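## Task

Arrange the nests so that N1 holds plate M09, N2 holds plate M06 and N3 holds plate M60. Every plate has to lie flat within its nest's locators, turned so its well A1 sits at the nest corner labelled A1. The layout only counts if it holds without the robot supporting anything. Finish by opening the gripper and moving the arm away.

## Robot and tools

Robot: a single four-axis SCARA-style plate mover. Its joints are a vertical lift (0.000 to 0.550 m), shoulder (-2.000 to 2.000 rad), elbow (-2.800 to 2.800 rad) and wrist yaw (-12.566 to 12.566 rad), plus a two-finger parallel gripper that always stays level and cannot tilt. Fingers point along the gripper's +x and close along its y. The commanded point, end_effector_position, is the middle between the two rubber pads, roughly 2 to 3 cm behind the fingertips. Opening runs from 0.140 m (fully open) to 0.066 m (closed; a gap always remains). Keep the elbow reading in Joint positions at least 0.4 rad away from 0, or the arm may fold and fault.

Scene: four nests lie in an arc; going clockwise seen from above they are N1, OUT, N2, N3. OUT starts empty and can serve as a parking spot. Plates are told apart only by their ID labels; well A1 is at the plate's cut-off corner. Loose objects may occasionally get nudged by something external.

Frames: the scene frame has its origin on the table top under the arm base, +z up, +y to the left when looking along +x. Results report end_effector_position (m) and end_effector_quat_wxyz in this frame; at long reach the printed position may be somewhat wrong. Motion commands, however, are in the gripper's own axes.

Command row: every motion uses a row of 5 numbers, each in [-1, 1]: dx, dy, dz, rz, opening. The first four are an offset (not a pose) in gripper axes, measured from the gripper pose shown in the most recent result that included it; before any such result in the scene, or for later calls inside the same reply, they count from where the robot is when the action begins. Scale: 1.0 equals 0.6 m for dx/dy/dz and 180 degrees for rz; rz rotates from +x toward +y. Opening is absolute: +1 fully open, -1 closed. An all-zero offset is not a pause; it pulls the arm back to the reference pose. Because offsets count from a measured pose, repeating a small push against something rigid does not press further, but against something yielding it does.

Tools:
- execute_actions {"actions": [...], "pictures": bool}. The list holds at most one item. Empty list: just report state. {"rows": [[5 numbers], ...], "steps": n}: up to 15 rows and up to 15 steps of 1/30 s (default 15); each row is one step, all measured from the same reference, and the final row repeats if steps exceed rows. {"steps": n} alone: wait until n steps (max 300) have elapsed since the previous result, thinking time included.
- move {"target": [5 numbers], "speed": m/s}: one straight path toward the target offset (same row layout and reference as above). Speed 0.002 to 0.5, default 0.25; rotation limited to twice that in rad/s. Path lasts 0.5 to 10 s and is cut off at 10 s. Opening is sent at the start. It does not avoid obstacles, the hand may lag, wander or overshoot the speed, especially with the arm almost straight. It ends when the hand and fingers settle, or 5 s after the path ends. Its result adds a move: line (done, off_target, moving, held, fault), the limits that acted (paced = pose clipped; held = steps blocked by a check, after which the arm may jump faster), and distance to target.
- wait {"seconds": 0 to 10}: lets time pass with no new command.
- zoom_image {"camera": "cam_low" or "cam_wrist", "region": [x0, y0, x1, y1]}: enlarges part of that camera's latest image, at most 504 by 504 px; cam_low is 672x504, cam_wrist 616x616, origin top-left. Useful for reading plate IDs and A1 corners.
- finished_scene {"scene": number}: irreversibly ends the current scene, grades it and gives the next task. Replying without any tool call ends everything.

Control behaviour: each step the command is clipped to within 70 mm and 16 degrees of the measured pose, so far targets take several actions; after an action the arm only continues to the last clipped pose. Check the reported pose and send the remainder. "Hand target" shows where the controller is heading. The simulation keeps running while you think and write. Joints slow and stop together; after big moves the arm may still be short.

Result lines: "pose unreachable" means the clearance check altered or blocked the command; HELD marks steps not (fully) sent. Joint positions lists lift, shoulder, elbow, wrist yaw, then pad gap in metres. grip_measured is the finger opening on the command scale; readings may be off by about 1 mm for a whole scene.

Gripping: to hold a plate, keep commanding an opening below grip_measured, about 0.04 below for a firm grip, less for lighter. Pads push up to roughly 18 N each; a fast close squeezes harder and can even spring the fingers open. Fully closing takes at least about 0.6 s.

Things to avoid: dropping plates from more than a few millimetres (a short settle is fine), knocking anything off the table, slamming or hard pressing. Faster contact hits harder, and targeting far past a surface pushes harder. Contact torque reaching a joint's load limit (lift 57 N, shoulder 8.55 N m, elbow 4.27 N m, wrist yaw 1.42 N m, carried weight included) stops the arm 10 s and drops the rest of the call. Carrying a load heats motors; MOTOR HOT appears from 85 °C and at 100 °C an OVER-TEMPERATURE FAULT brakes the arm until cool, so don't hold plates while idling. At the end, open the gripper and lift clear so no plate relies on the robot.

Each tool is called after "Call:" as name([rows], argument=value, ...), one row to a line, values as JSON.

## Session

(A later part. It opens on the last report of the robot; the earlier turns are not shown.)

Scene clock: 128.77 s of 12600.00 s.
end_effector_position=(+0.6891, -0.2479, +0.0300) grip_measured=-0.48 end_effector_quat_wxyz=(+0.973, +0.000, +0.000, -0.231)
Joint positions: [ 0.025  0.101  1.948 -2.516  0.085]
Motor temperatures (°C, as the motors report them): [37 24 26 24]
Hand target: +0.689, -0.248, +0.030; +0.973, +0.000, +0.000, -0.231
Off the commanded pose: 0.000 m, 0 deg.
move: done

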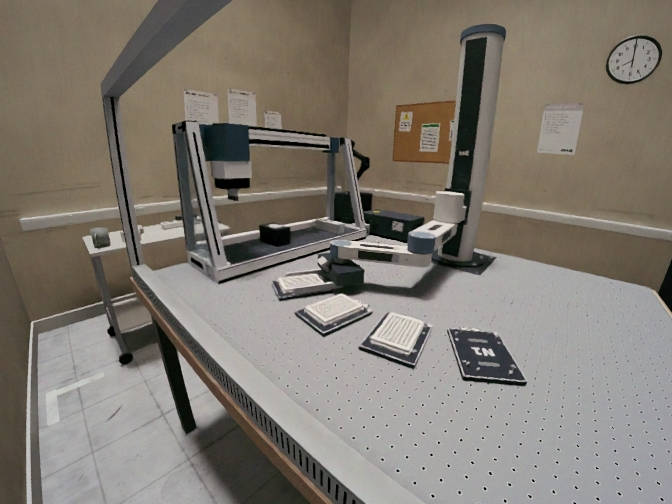

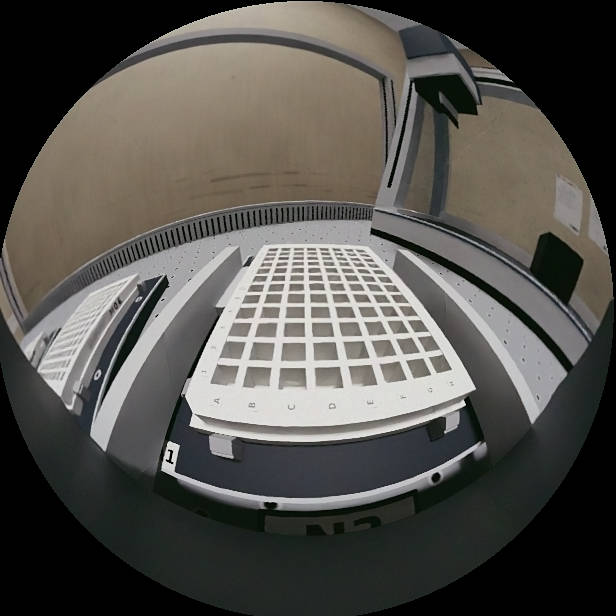

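Call:
move(target=[0, 0, 0.1, 0, -0.515], speed=0.1)

Call:
move(target=[-0.4662, 0.7612, 0, 0.3145, -0.515], speed=0.3)

Scene clock: 135.60 s of 12600.00 s.
end_effector_position=(+0.6891, -0.2479, +0.0901) grip_measured=-0.48 end_effector_quat_wxyz=(+0.973, +0.000, +0.000, -0.231)
Joint positions: [ 0.085  0.101  1.948 -2.516  0.085]
Motor temperatures (°C, as the motors report them): [37 24 26 24]
Hand target: +0.689, -0.248, +0.090; +0.973, +0.000, +0.000, -0.231
Off the commanded pose: 0.000 m, 0 deg.
After step 90, 2.93 s passed at rest.
move: done

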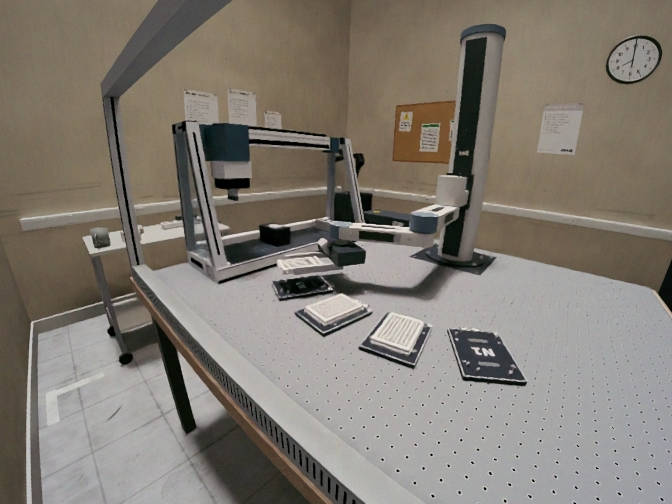

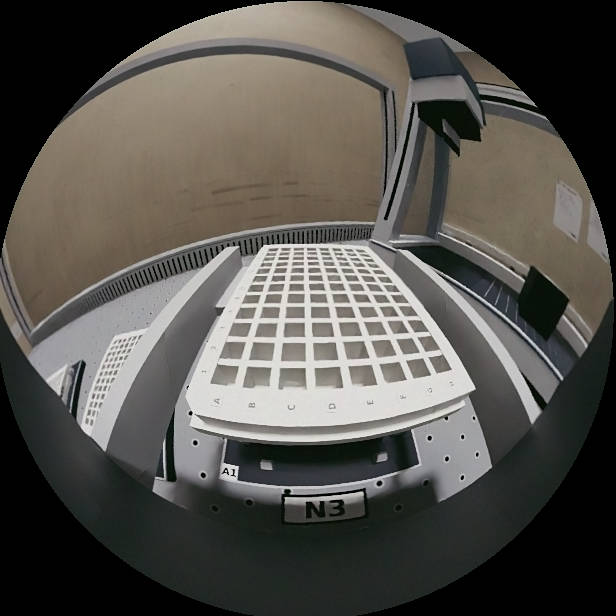

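Scene clock: 137.77 s of 12600.00 s.
end_effector_position=(+0.6447, +0.2860, +0.0901) grip_measured=-0.48 end_effector_quat_wxyz=(+0.966, +0.000, +0.000, +0.258)
Joint positions: [ 0.085  1.16   1.812 -2.45   0.085]
Motor temperatures (°C, as the motors report them): [37 24 26 24]
Hand target: +0.645, +0.286, +0.090; +0.966, +0.000, +0.000, +0.258
Off the commanded pose: 0.000 m, 0 deg.
move: done

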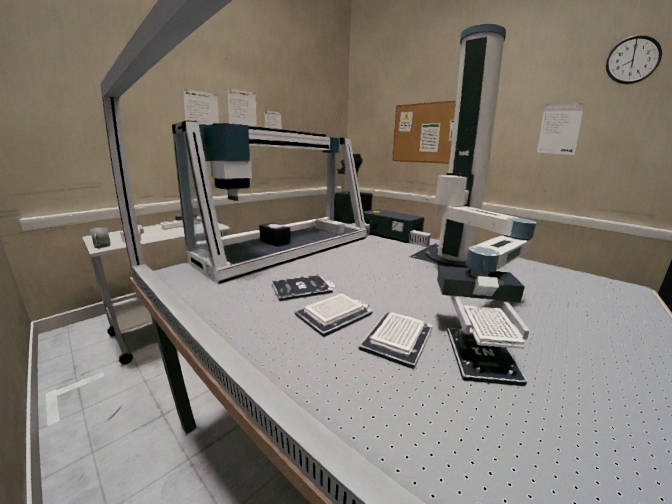

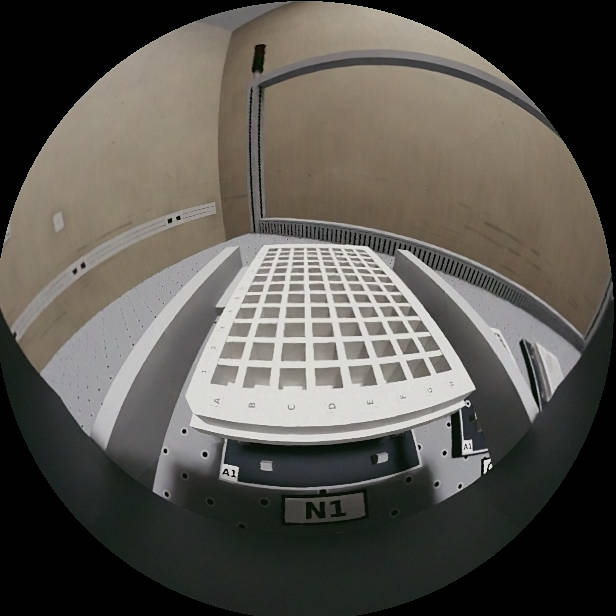

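Call:
move(target=[-0.0005, -0.0003, -0.0988, 0, -0.515], speed=0.05)

Scene clock: 149.73 s of 12600.00 s.
end_effector_position=(+0.6446, +0.2857, +0.0307) grip_measured=-0.48 end_effector_quat_wxyz=(+0.966, +0.000, +0.000, +0.258)
Joint positions: [ 0.026  1.16   1.81  -2.449  0.085]
Motor temperatures (°C, as the motors report them): [37 24 26 24]
Hand target: +0.645, +0.286, +0.031; +0.966, +0.000, +0.000, +0.258
Off the commanded pose: 0.000 m, 0 deg.
After step 90, 7.53 s passed at rest.
move: done

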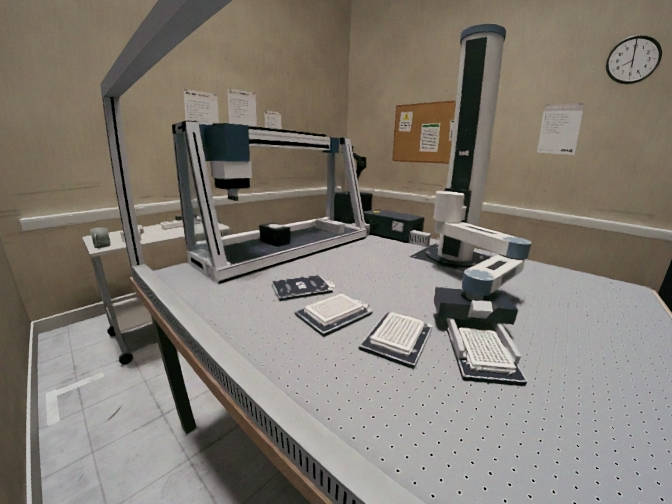

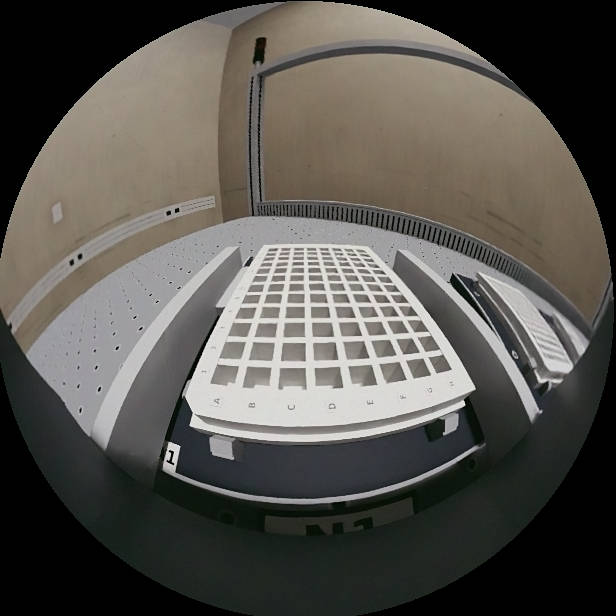

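Call:
move(target=[0, 0, 0, 0, 0.4])

Call:
move(target=[0, 0, 0.08, 0, 0.4], speed=0.15)

Call:
move(target=[-0.0478, -0.3073, 0, -0.1106, 0.4])

Call:
move(target=[0, 0, -0.081, 0, 0.4], speed=0.15)

Scene clock: 160.67 s of 12600.00 s.
end_effector_position=(+0.6446, +0.2857, +0.0307) grip_measured=+0.40 end_effector_quat_wxyz=(+0.966, +0.000, +0.000, +0.258)
Joint positions: [ 0.026  1.16   1.81  -2.449  0.118]
Motor temperatures (°C, as the motors report them): [37 24 26 24]
Hand target: +0.645, +0.286, +0.031; +0.966, +0.000, +0.000, +0.258
Off the commanded pose: 0.000 m, 0 deg.
After step 90, 7.23 s passed at rest.
move: done

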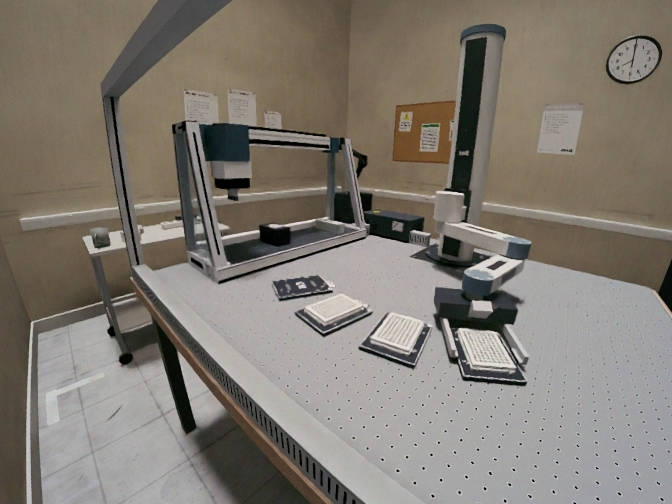

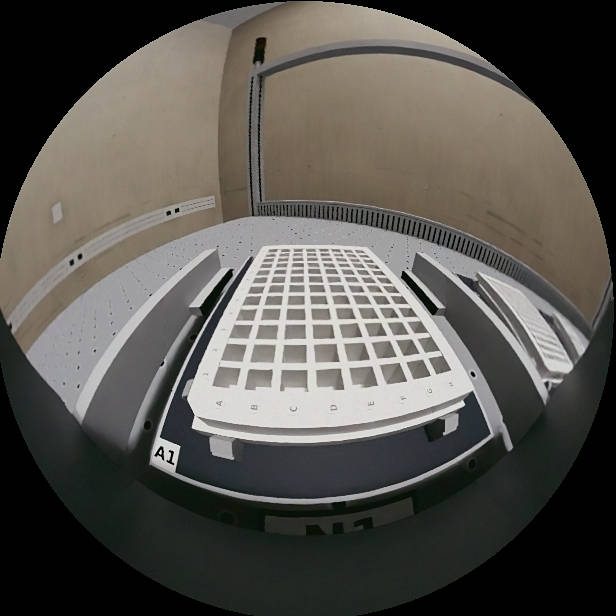

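Scene clock: 161.40 s of 12600.00 s.
end_effector_position=(+0.6446, +0.2857, +0.0788) grip_measured=+0.40 end_effector_quat_wxyz=(+0.966, +0.000, +0.000, +0.258)
Joint positions: [ 0.074  1.16   1.81  -2.449  0.118]
Motor temperatures (°C, as the motors report them): [37 24 26 24]
Hand target: +0.645, +0.286, +0.079; +0.966, +0.000, +0.000, +0.258
Off the commanded pose: 0.000 m, 0 deg.
move: done

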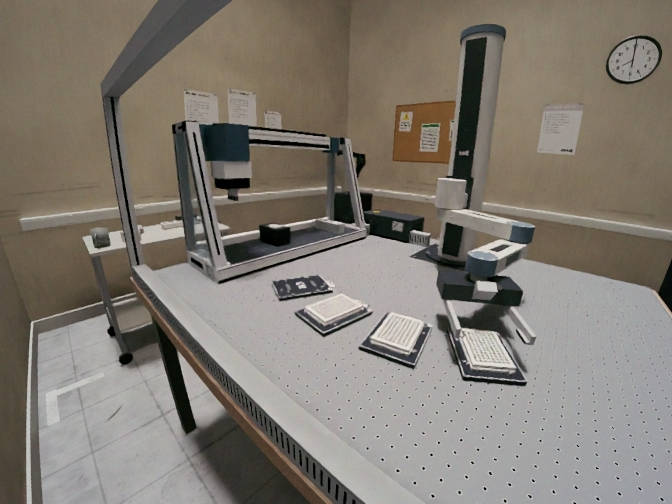

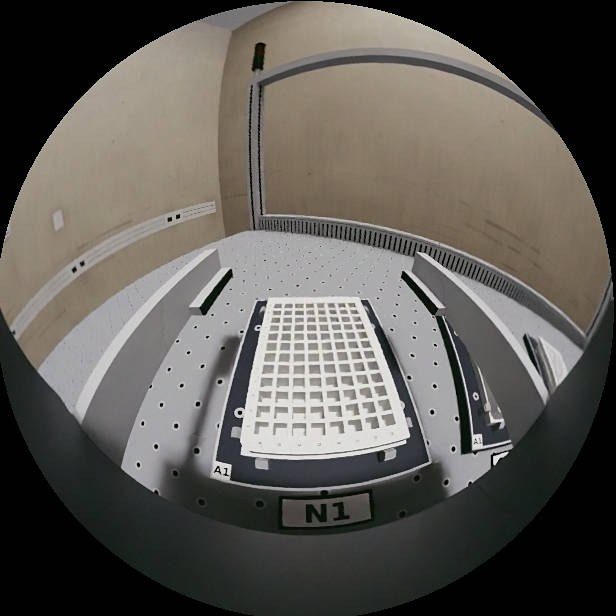

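Scene clock: 162.50 s of 12600.00 s.
end_effector_position=(+0.7117, +0.1113, +0.0788) grip_measured=+0.40 end_effector_quat_wxyz=(+0.996, +0.000, +0.000, +0.087)
Joint positions: [ 0.074  0.825  1.801 -2.451  0.118]
Motor temperatures (°C, as the motors report them): [37 24 26 24]
Hand target: +0.712, +0.112, +0.079; +0.996, +0.000, +0.000, +0.087
Off the commanded pose: 0.000 m, 0 deg.
move: done

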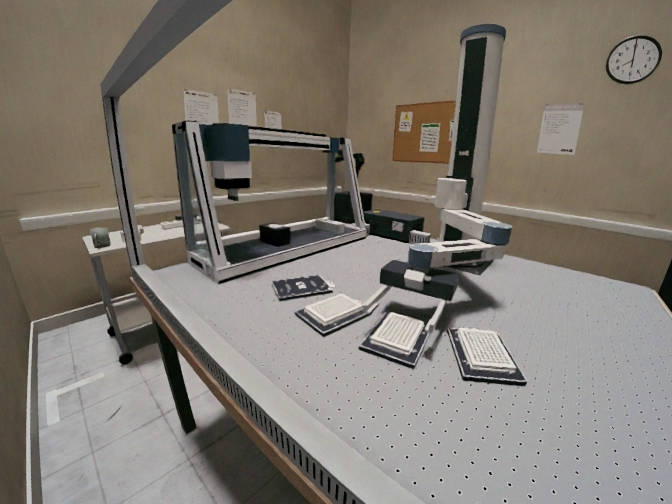

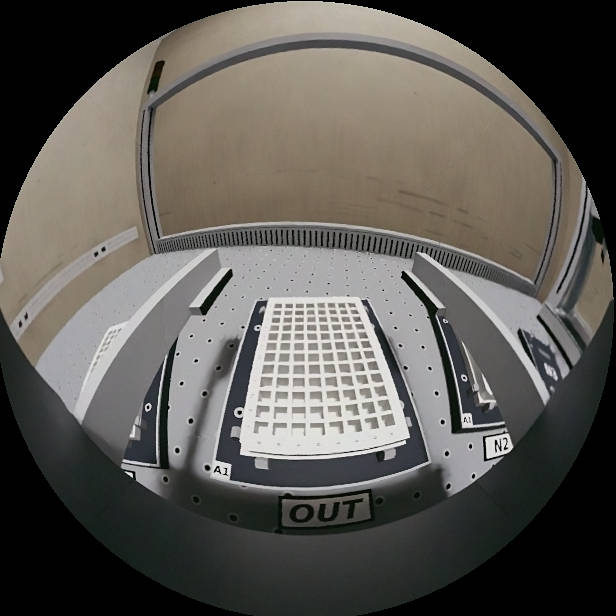

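Scene clock: 163.23 s of 12600.00 s.
end_effector_position=(+0.7117, +0.1113, +0.0301) grip_measured=+0.40 end_effector_quat_wxyz=(+0.996, +0.000, +0.000, +0.087)
Joint positions: [ 0.025  0.825  1.8   -2.451  0.118]
Motor temperatures (°C, as the motors report them): [37 24 26 24]
Hand target: +0.712, +0.111, +0.030; +0.996, +0.000, +0.000, +0.087
Off the commanded pose: 0.000 m, 0 deg.
move: done

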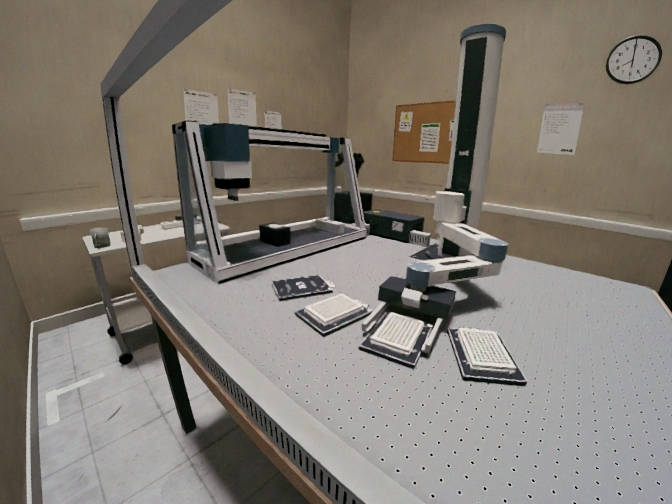

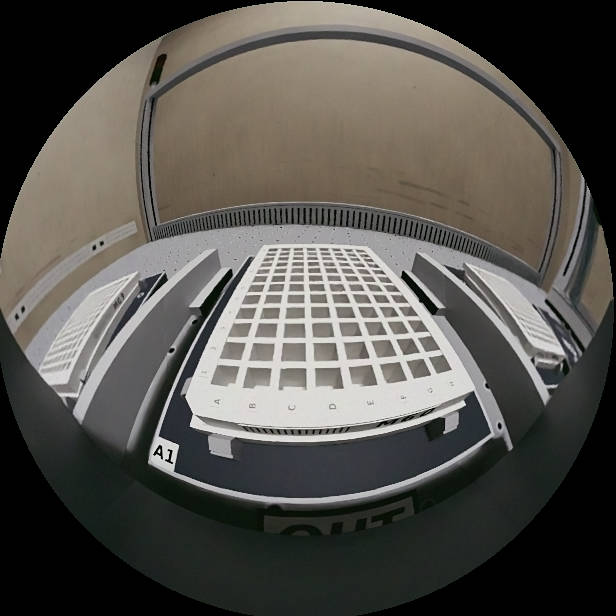

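Call:
move(target=[0, 0, 0, 0, -0.515])

Call:
move(target=[0, 0, 0.1, 0, -0.515], speed=0.1)

Call:
move(target=[-0.141, -0.583, 0, -0.204, -0.515])

Scene clock: 171.07 s of 12600.00 s.
end_effector_position=(+0.7116, +0.1114, +0.0301) grip_measured=-0.48 end_effector_quat_wxyz=(+0.996, +0.000, +0.000, +0.087)
Joint positions: [ 0.025  0.825  1.801 -2.451  0.085]
Motor temperatures (°C, as the motors report them): [37 24 26 24]
Hand target: +0.712, +0.111, +0.030; +0.996, +0.000, +0.000, +0.087
Off the commanded pose: 0.000 m, 0 deg.
After step 90, 4.13 s passed at rest.
move: done

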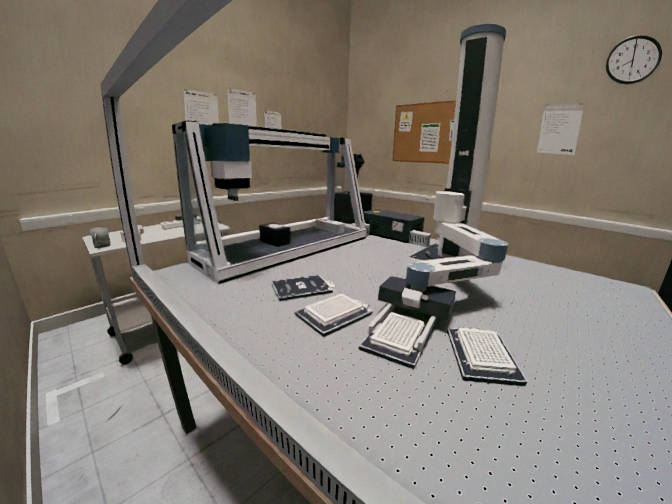

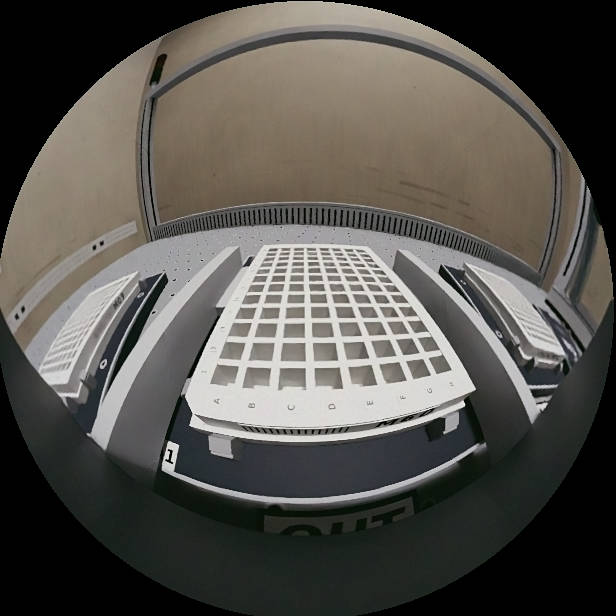

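Scene clock: 171.97 s of 12600.00 s.
end_effector_position=(+0.7117, +0.1114, +0.0902) grip_measured=-0.48 end_effector_quat_wxyz=(+0.996, +0.000, +0.000, +0.087)
Joint positions: [ 0.085  0.825  1.801 -2.451  0.085]
Motor temperatures (°C, as the motors report them): [37 24 26 24]
Hand target: +0.712, +0.111, +0.090; +0.996, +0.000, +0.000, +0.087
Off the commanded pose: 0.000 m, 0 deg.
move: done

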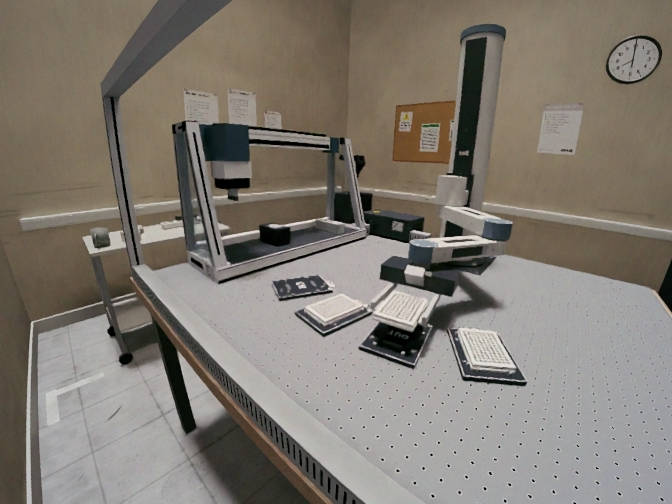

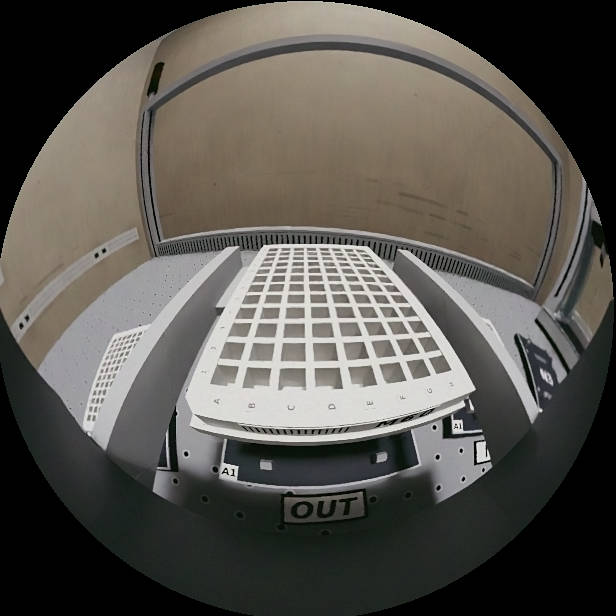

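Scene clock: 173.80 s of 12600.00 s.
end_effector_position=(+0.6889, -0.2479, +0.0902) grip_measured=-0.48 end_effector_quat_wxyz=(+0.973, +0.000, +0.000, -0.231)
Joint positions: [ 0.085  0.101  1.947 -2.515  0.085]
Motor temperatures (°C, as the motors report them): [37 24 26 24]
Hand target: +0.689, -0.248, +0.090; +0.973, +0.000, +0.000, -0.231
Off the commanded pose: 0.000 m, 0 deg.
move: done

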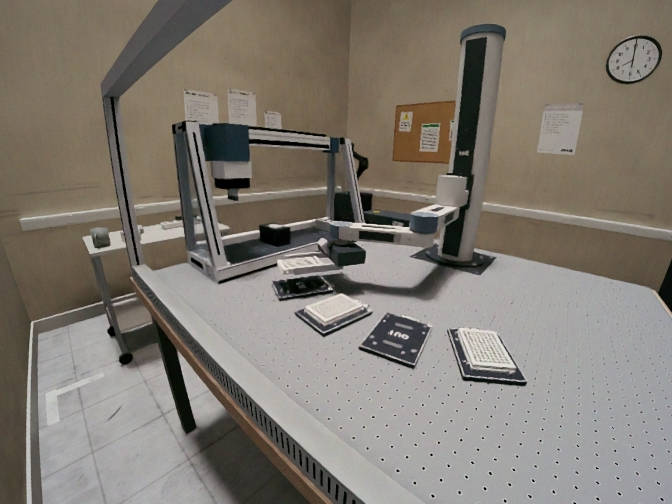

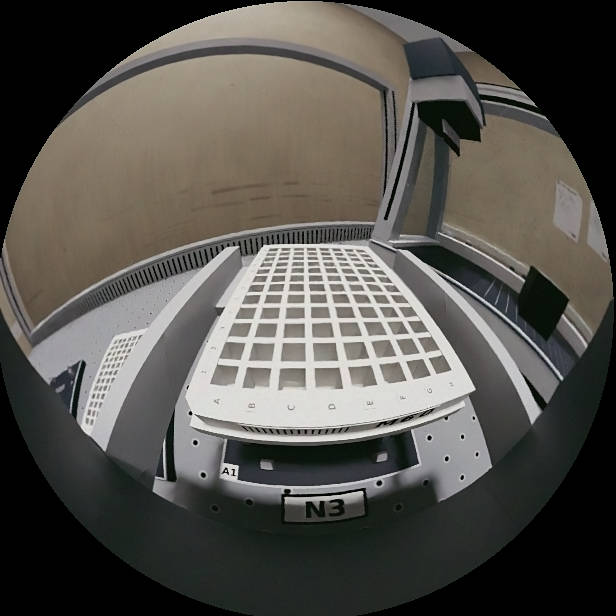

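Call:
move(target=[0.0003, 0, -0.099, 0, -0.515], speed=0.05)

Scene clock: 177.80 s of 12600.00 s.
end_effector_position=(+0.6890, -0.2479, +0.0307) grip_measured=-0.48 end_effector_quat_wxyz=(+0.973, +0.000, +0.000, -0.231)
Joint positions: [ 0.026  0.101  1.948 -2.515  0.085]
Motor temperatures (°C, as the motors report them): [37 24 26 24]
Hand target: +0.689, -0.248, +0.031; +0.973, +0.000, +0.000, -0.231
Off the commanded pose: 0.000 m, 0 deg.
move: done

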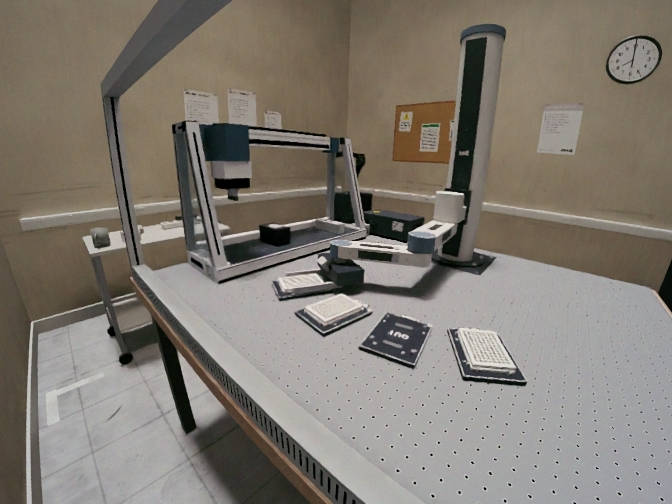

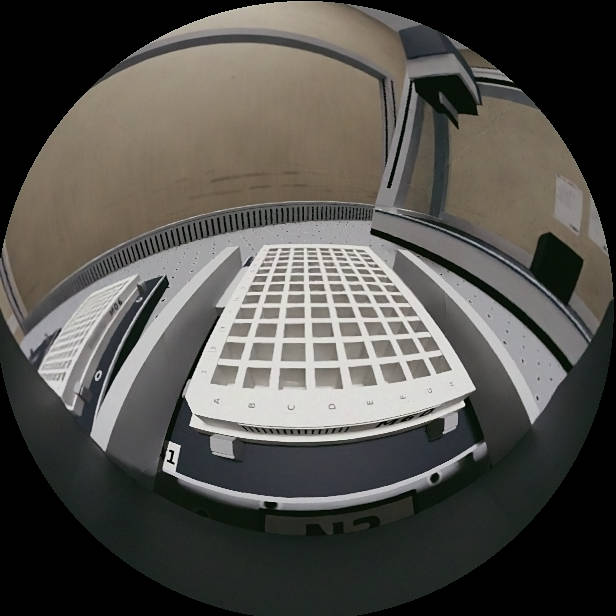

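Call:
move(target=[0, 0, 0, 0, 0.4])

Call:
move(target=[0, 0, 0.1, 0, 0.4], speed=0.15)

Call:
move(target=[-0.0693, 0.3085, 0, 0.098, 0.8])

Scene clock: 187.00 s of 12600.00 s.
end_effector_position=(+0.6890, -0.2479, +0.0307) grip_measured=+0.40 end_effector_quat_wxyz=(+0.973, +0.000, +0.000, -0.231)
Joint positions: [ 0.026  0.101  1.948 -2.515  0.118]
Motor temperatures (°C, as the motors report them): [37 24 26 24]
Hand target: +0.689, -0.248, +0.031; +0.973, +0.000, +0.000, -0.231
Off the commanded pose: 0.000 m, 0 deg.
After step 90, 5.50 s passed at rest.
move: done

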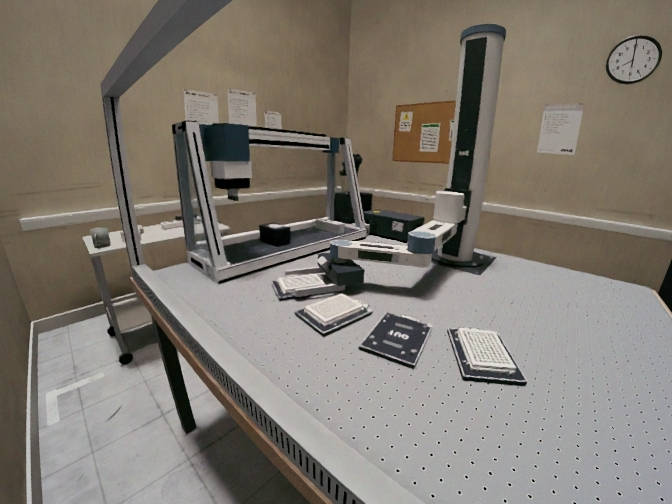

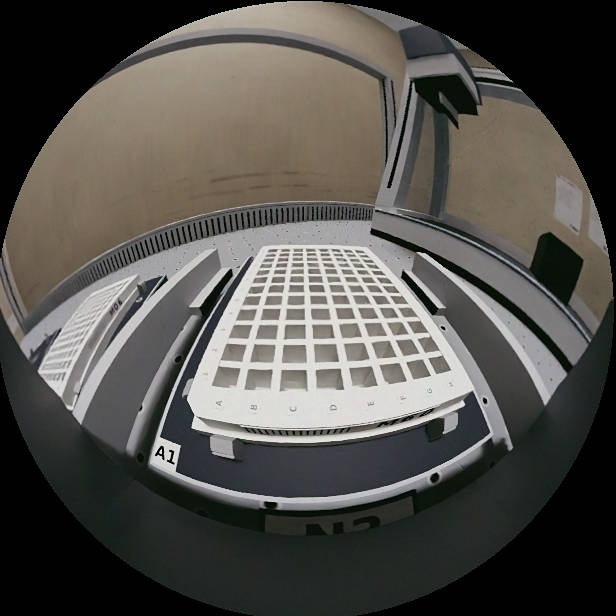

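Scene clock: 187.73 s of 12600.00 s.
end_effector_position=(+0.6890, -0.2479, +0.0908) grip_measured=+0.40 end_effector_quat_wxyz=(+0.973, +0.000, +0.000, -0.231)
Joint positions: [ 0.086  0.101  1.948 -2.515  0.118]
Motor temperatures (°C, as the motors report them): [37 24 26 24]
Hand target: +0.689, -0.248, +0.091; +0.973, +0.000, +0.000, -0.231
Off the commanded pose: 0.000 m, 0 deg.
move: done

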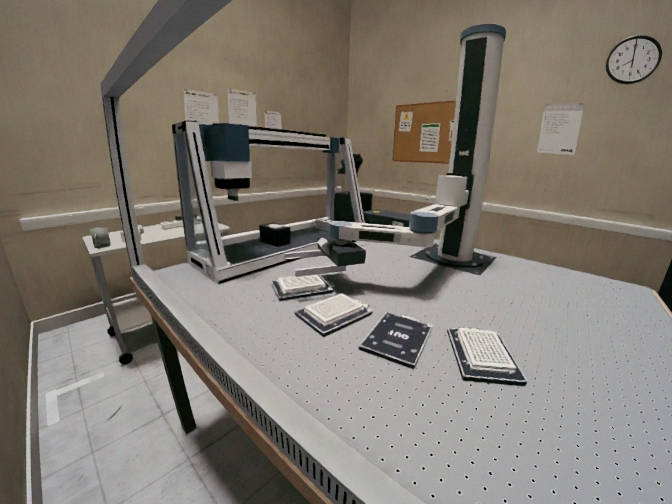

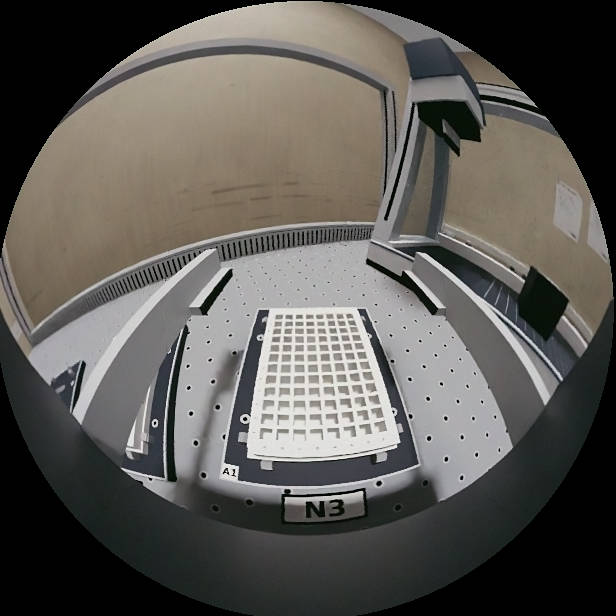

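Scene clock: 188.83 s of 12600.00 s.
end_effector_position=(+0.7353, -0.0637, +0.0908) grip_measured=+0.80 end_effector_quat_wxyz=(+0.997, +0.000, +0.000, -0.079)
Joint positions: [ 0.086  0.466  1.903 -2.527  0.133]
Motor temperatures (°C, as the motors report them): [37 24 26 24]
Hand target: +0.735, -0.064, +0.091; +0.997, +0.000, +0.000, -0.079
Off the commanded pose: 0.000 m, 0 deg.
move: done

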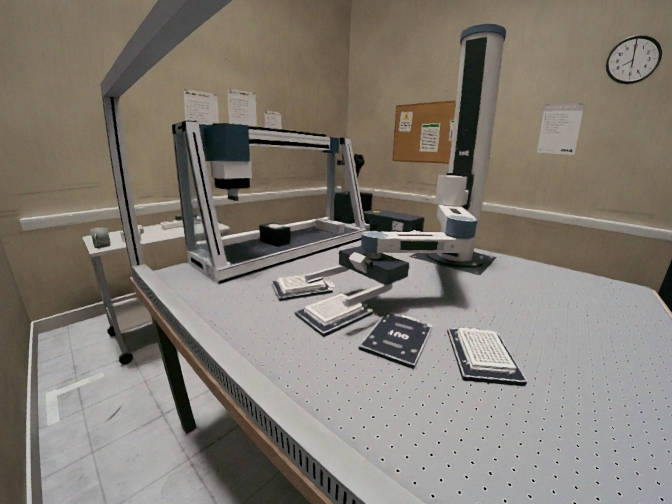

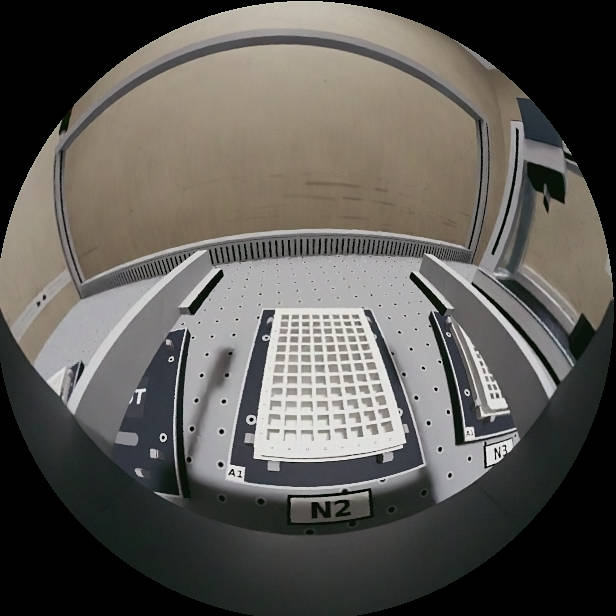

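Call:
zoom_image(camera="cam_wrist", region=[220, 300, 440, 490])

Region (220, 300, 440, 490) of cam_wrist's 616x616 image, scaled by 2.291, with more detail than that image has; it fills the top 435 rows of this view, and the rest is white.

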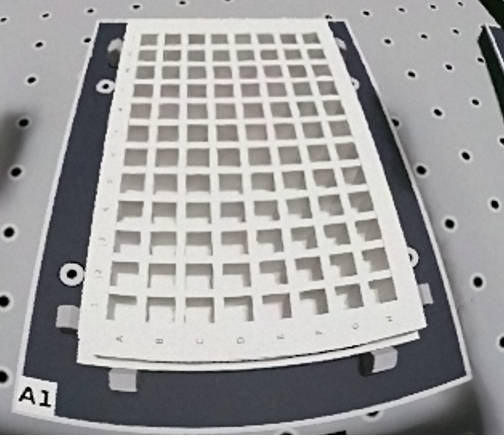

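N2's plate is oriented correctly, so I'll move the arm clear and finish.

Call:
move(target=[-0.25, 0, 0.15, 0, 1])

Call:
finished_scene(scene=2)

Scene clock: 198.43 s of 12600.00 s.
end_effector_position=(+0.5871, -0.0400, +0.1808) grip_measured=+0.99 end_effector_quat_wxyz=(+0.997, +0.000, +0.000, -0.079)
Joint positions: [ 0.176  0.83   1.102 -2.09   0.14 ]
Motor temperatures (°C, as the motors report them): [37 24 26 24]
Hand target: +0.587, -0.040, +0.181; +0.997, +0.000, +0.000, -0.079
Off the commanded pose: 0.000 m, 0 deg.
After step 90, 5.53 s passed at rest.
move: done

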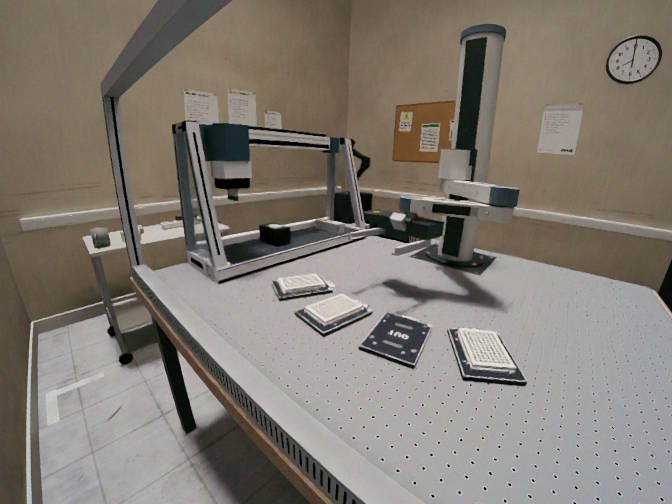

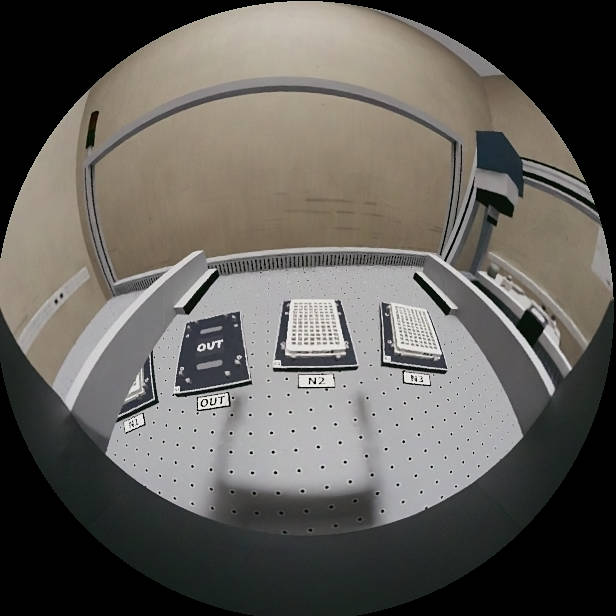

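The scene is finished: the task was done.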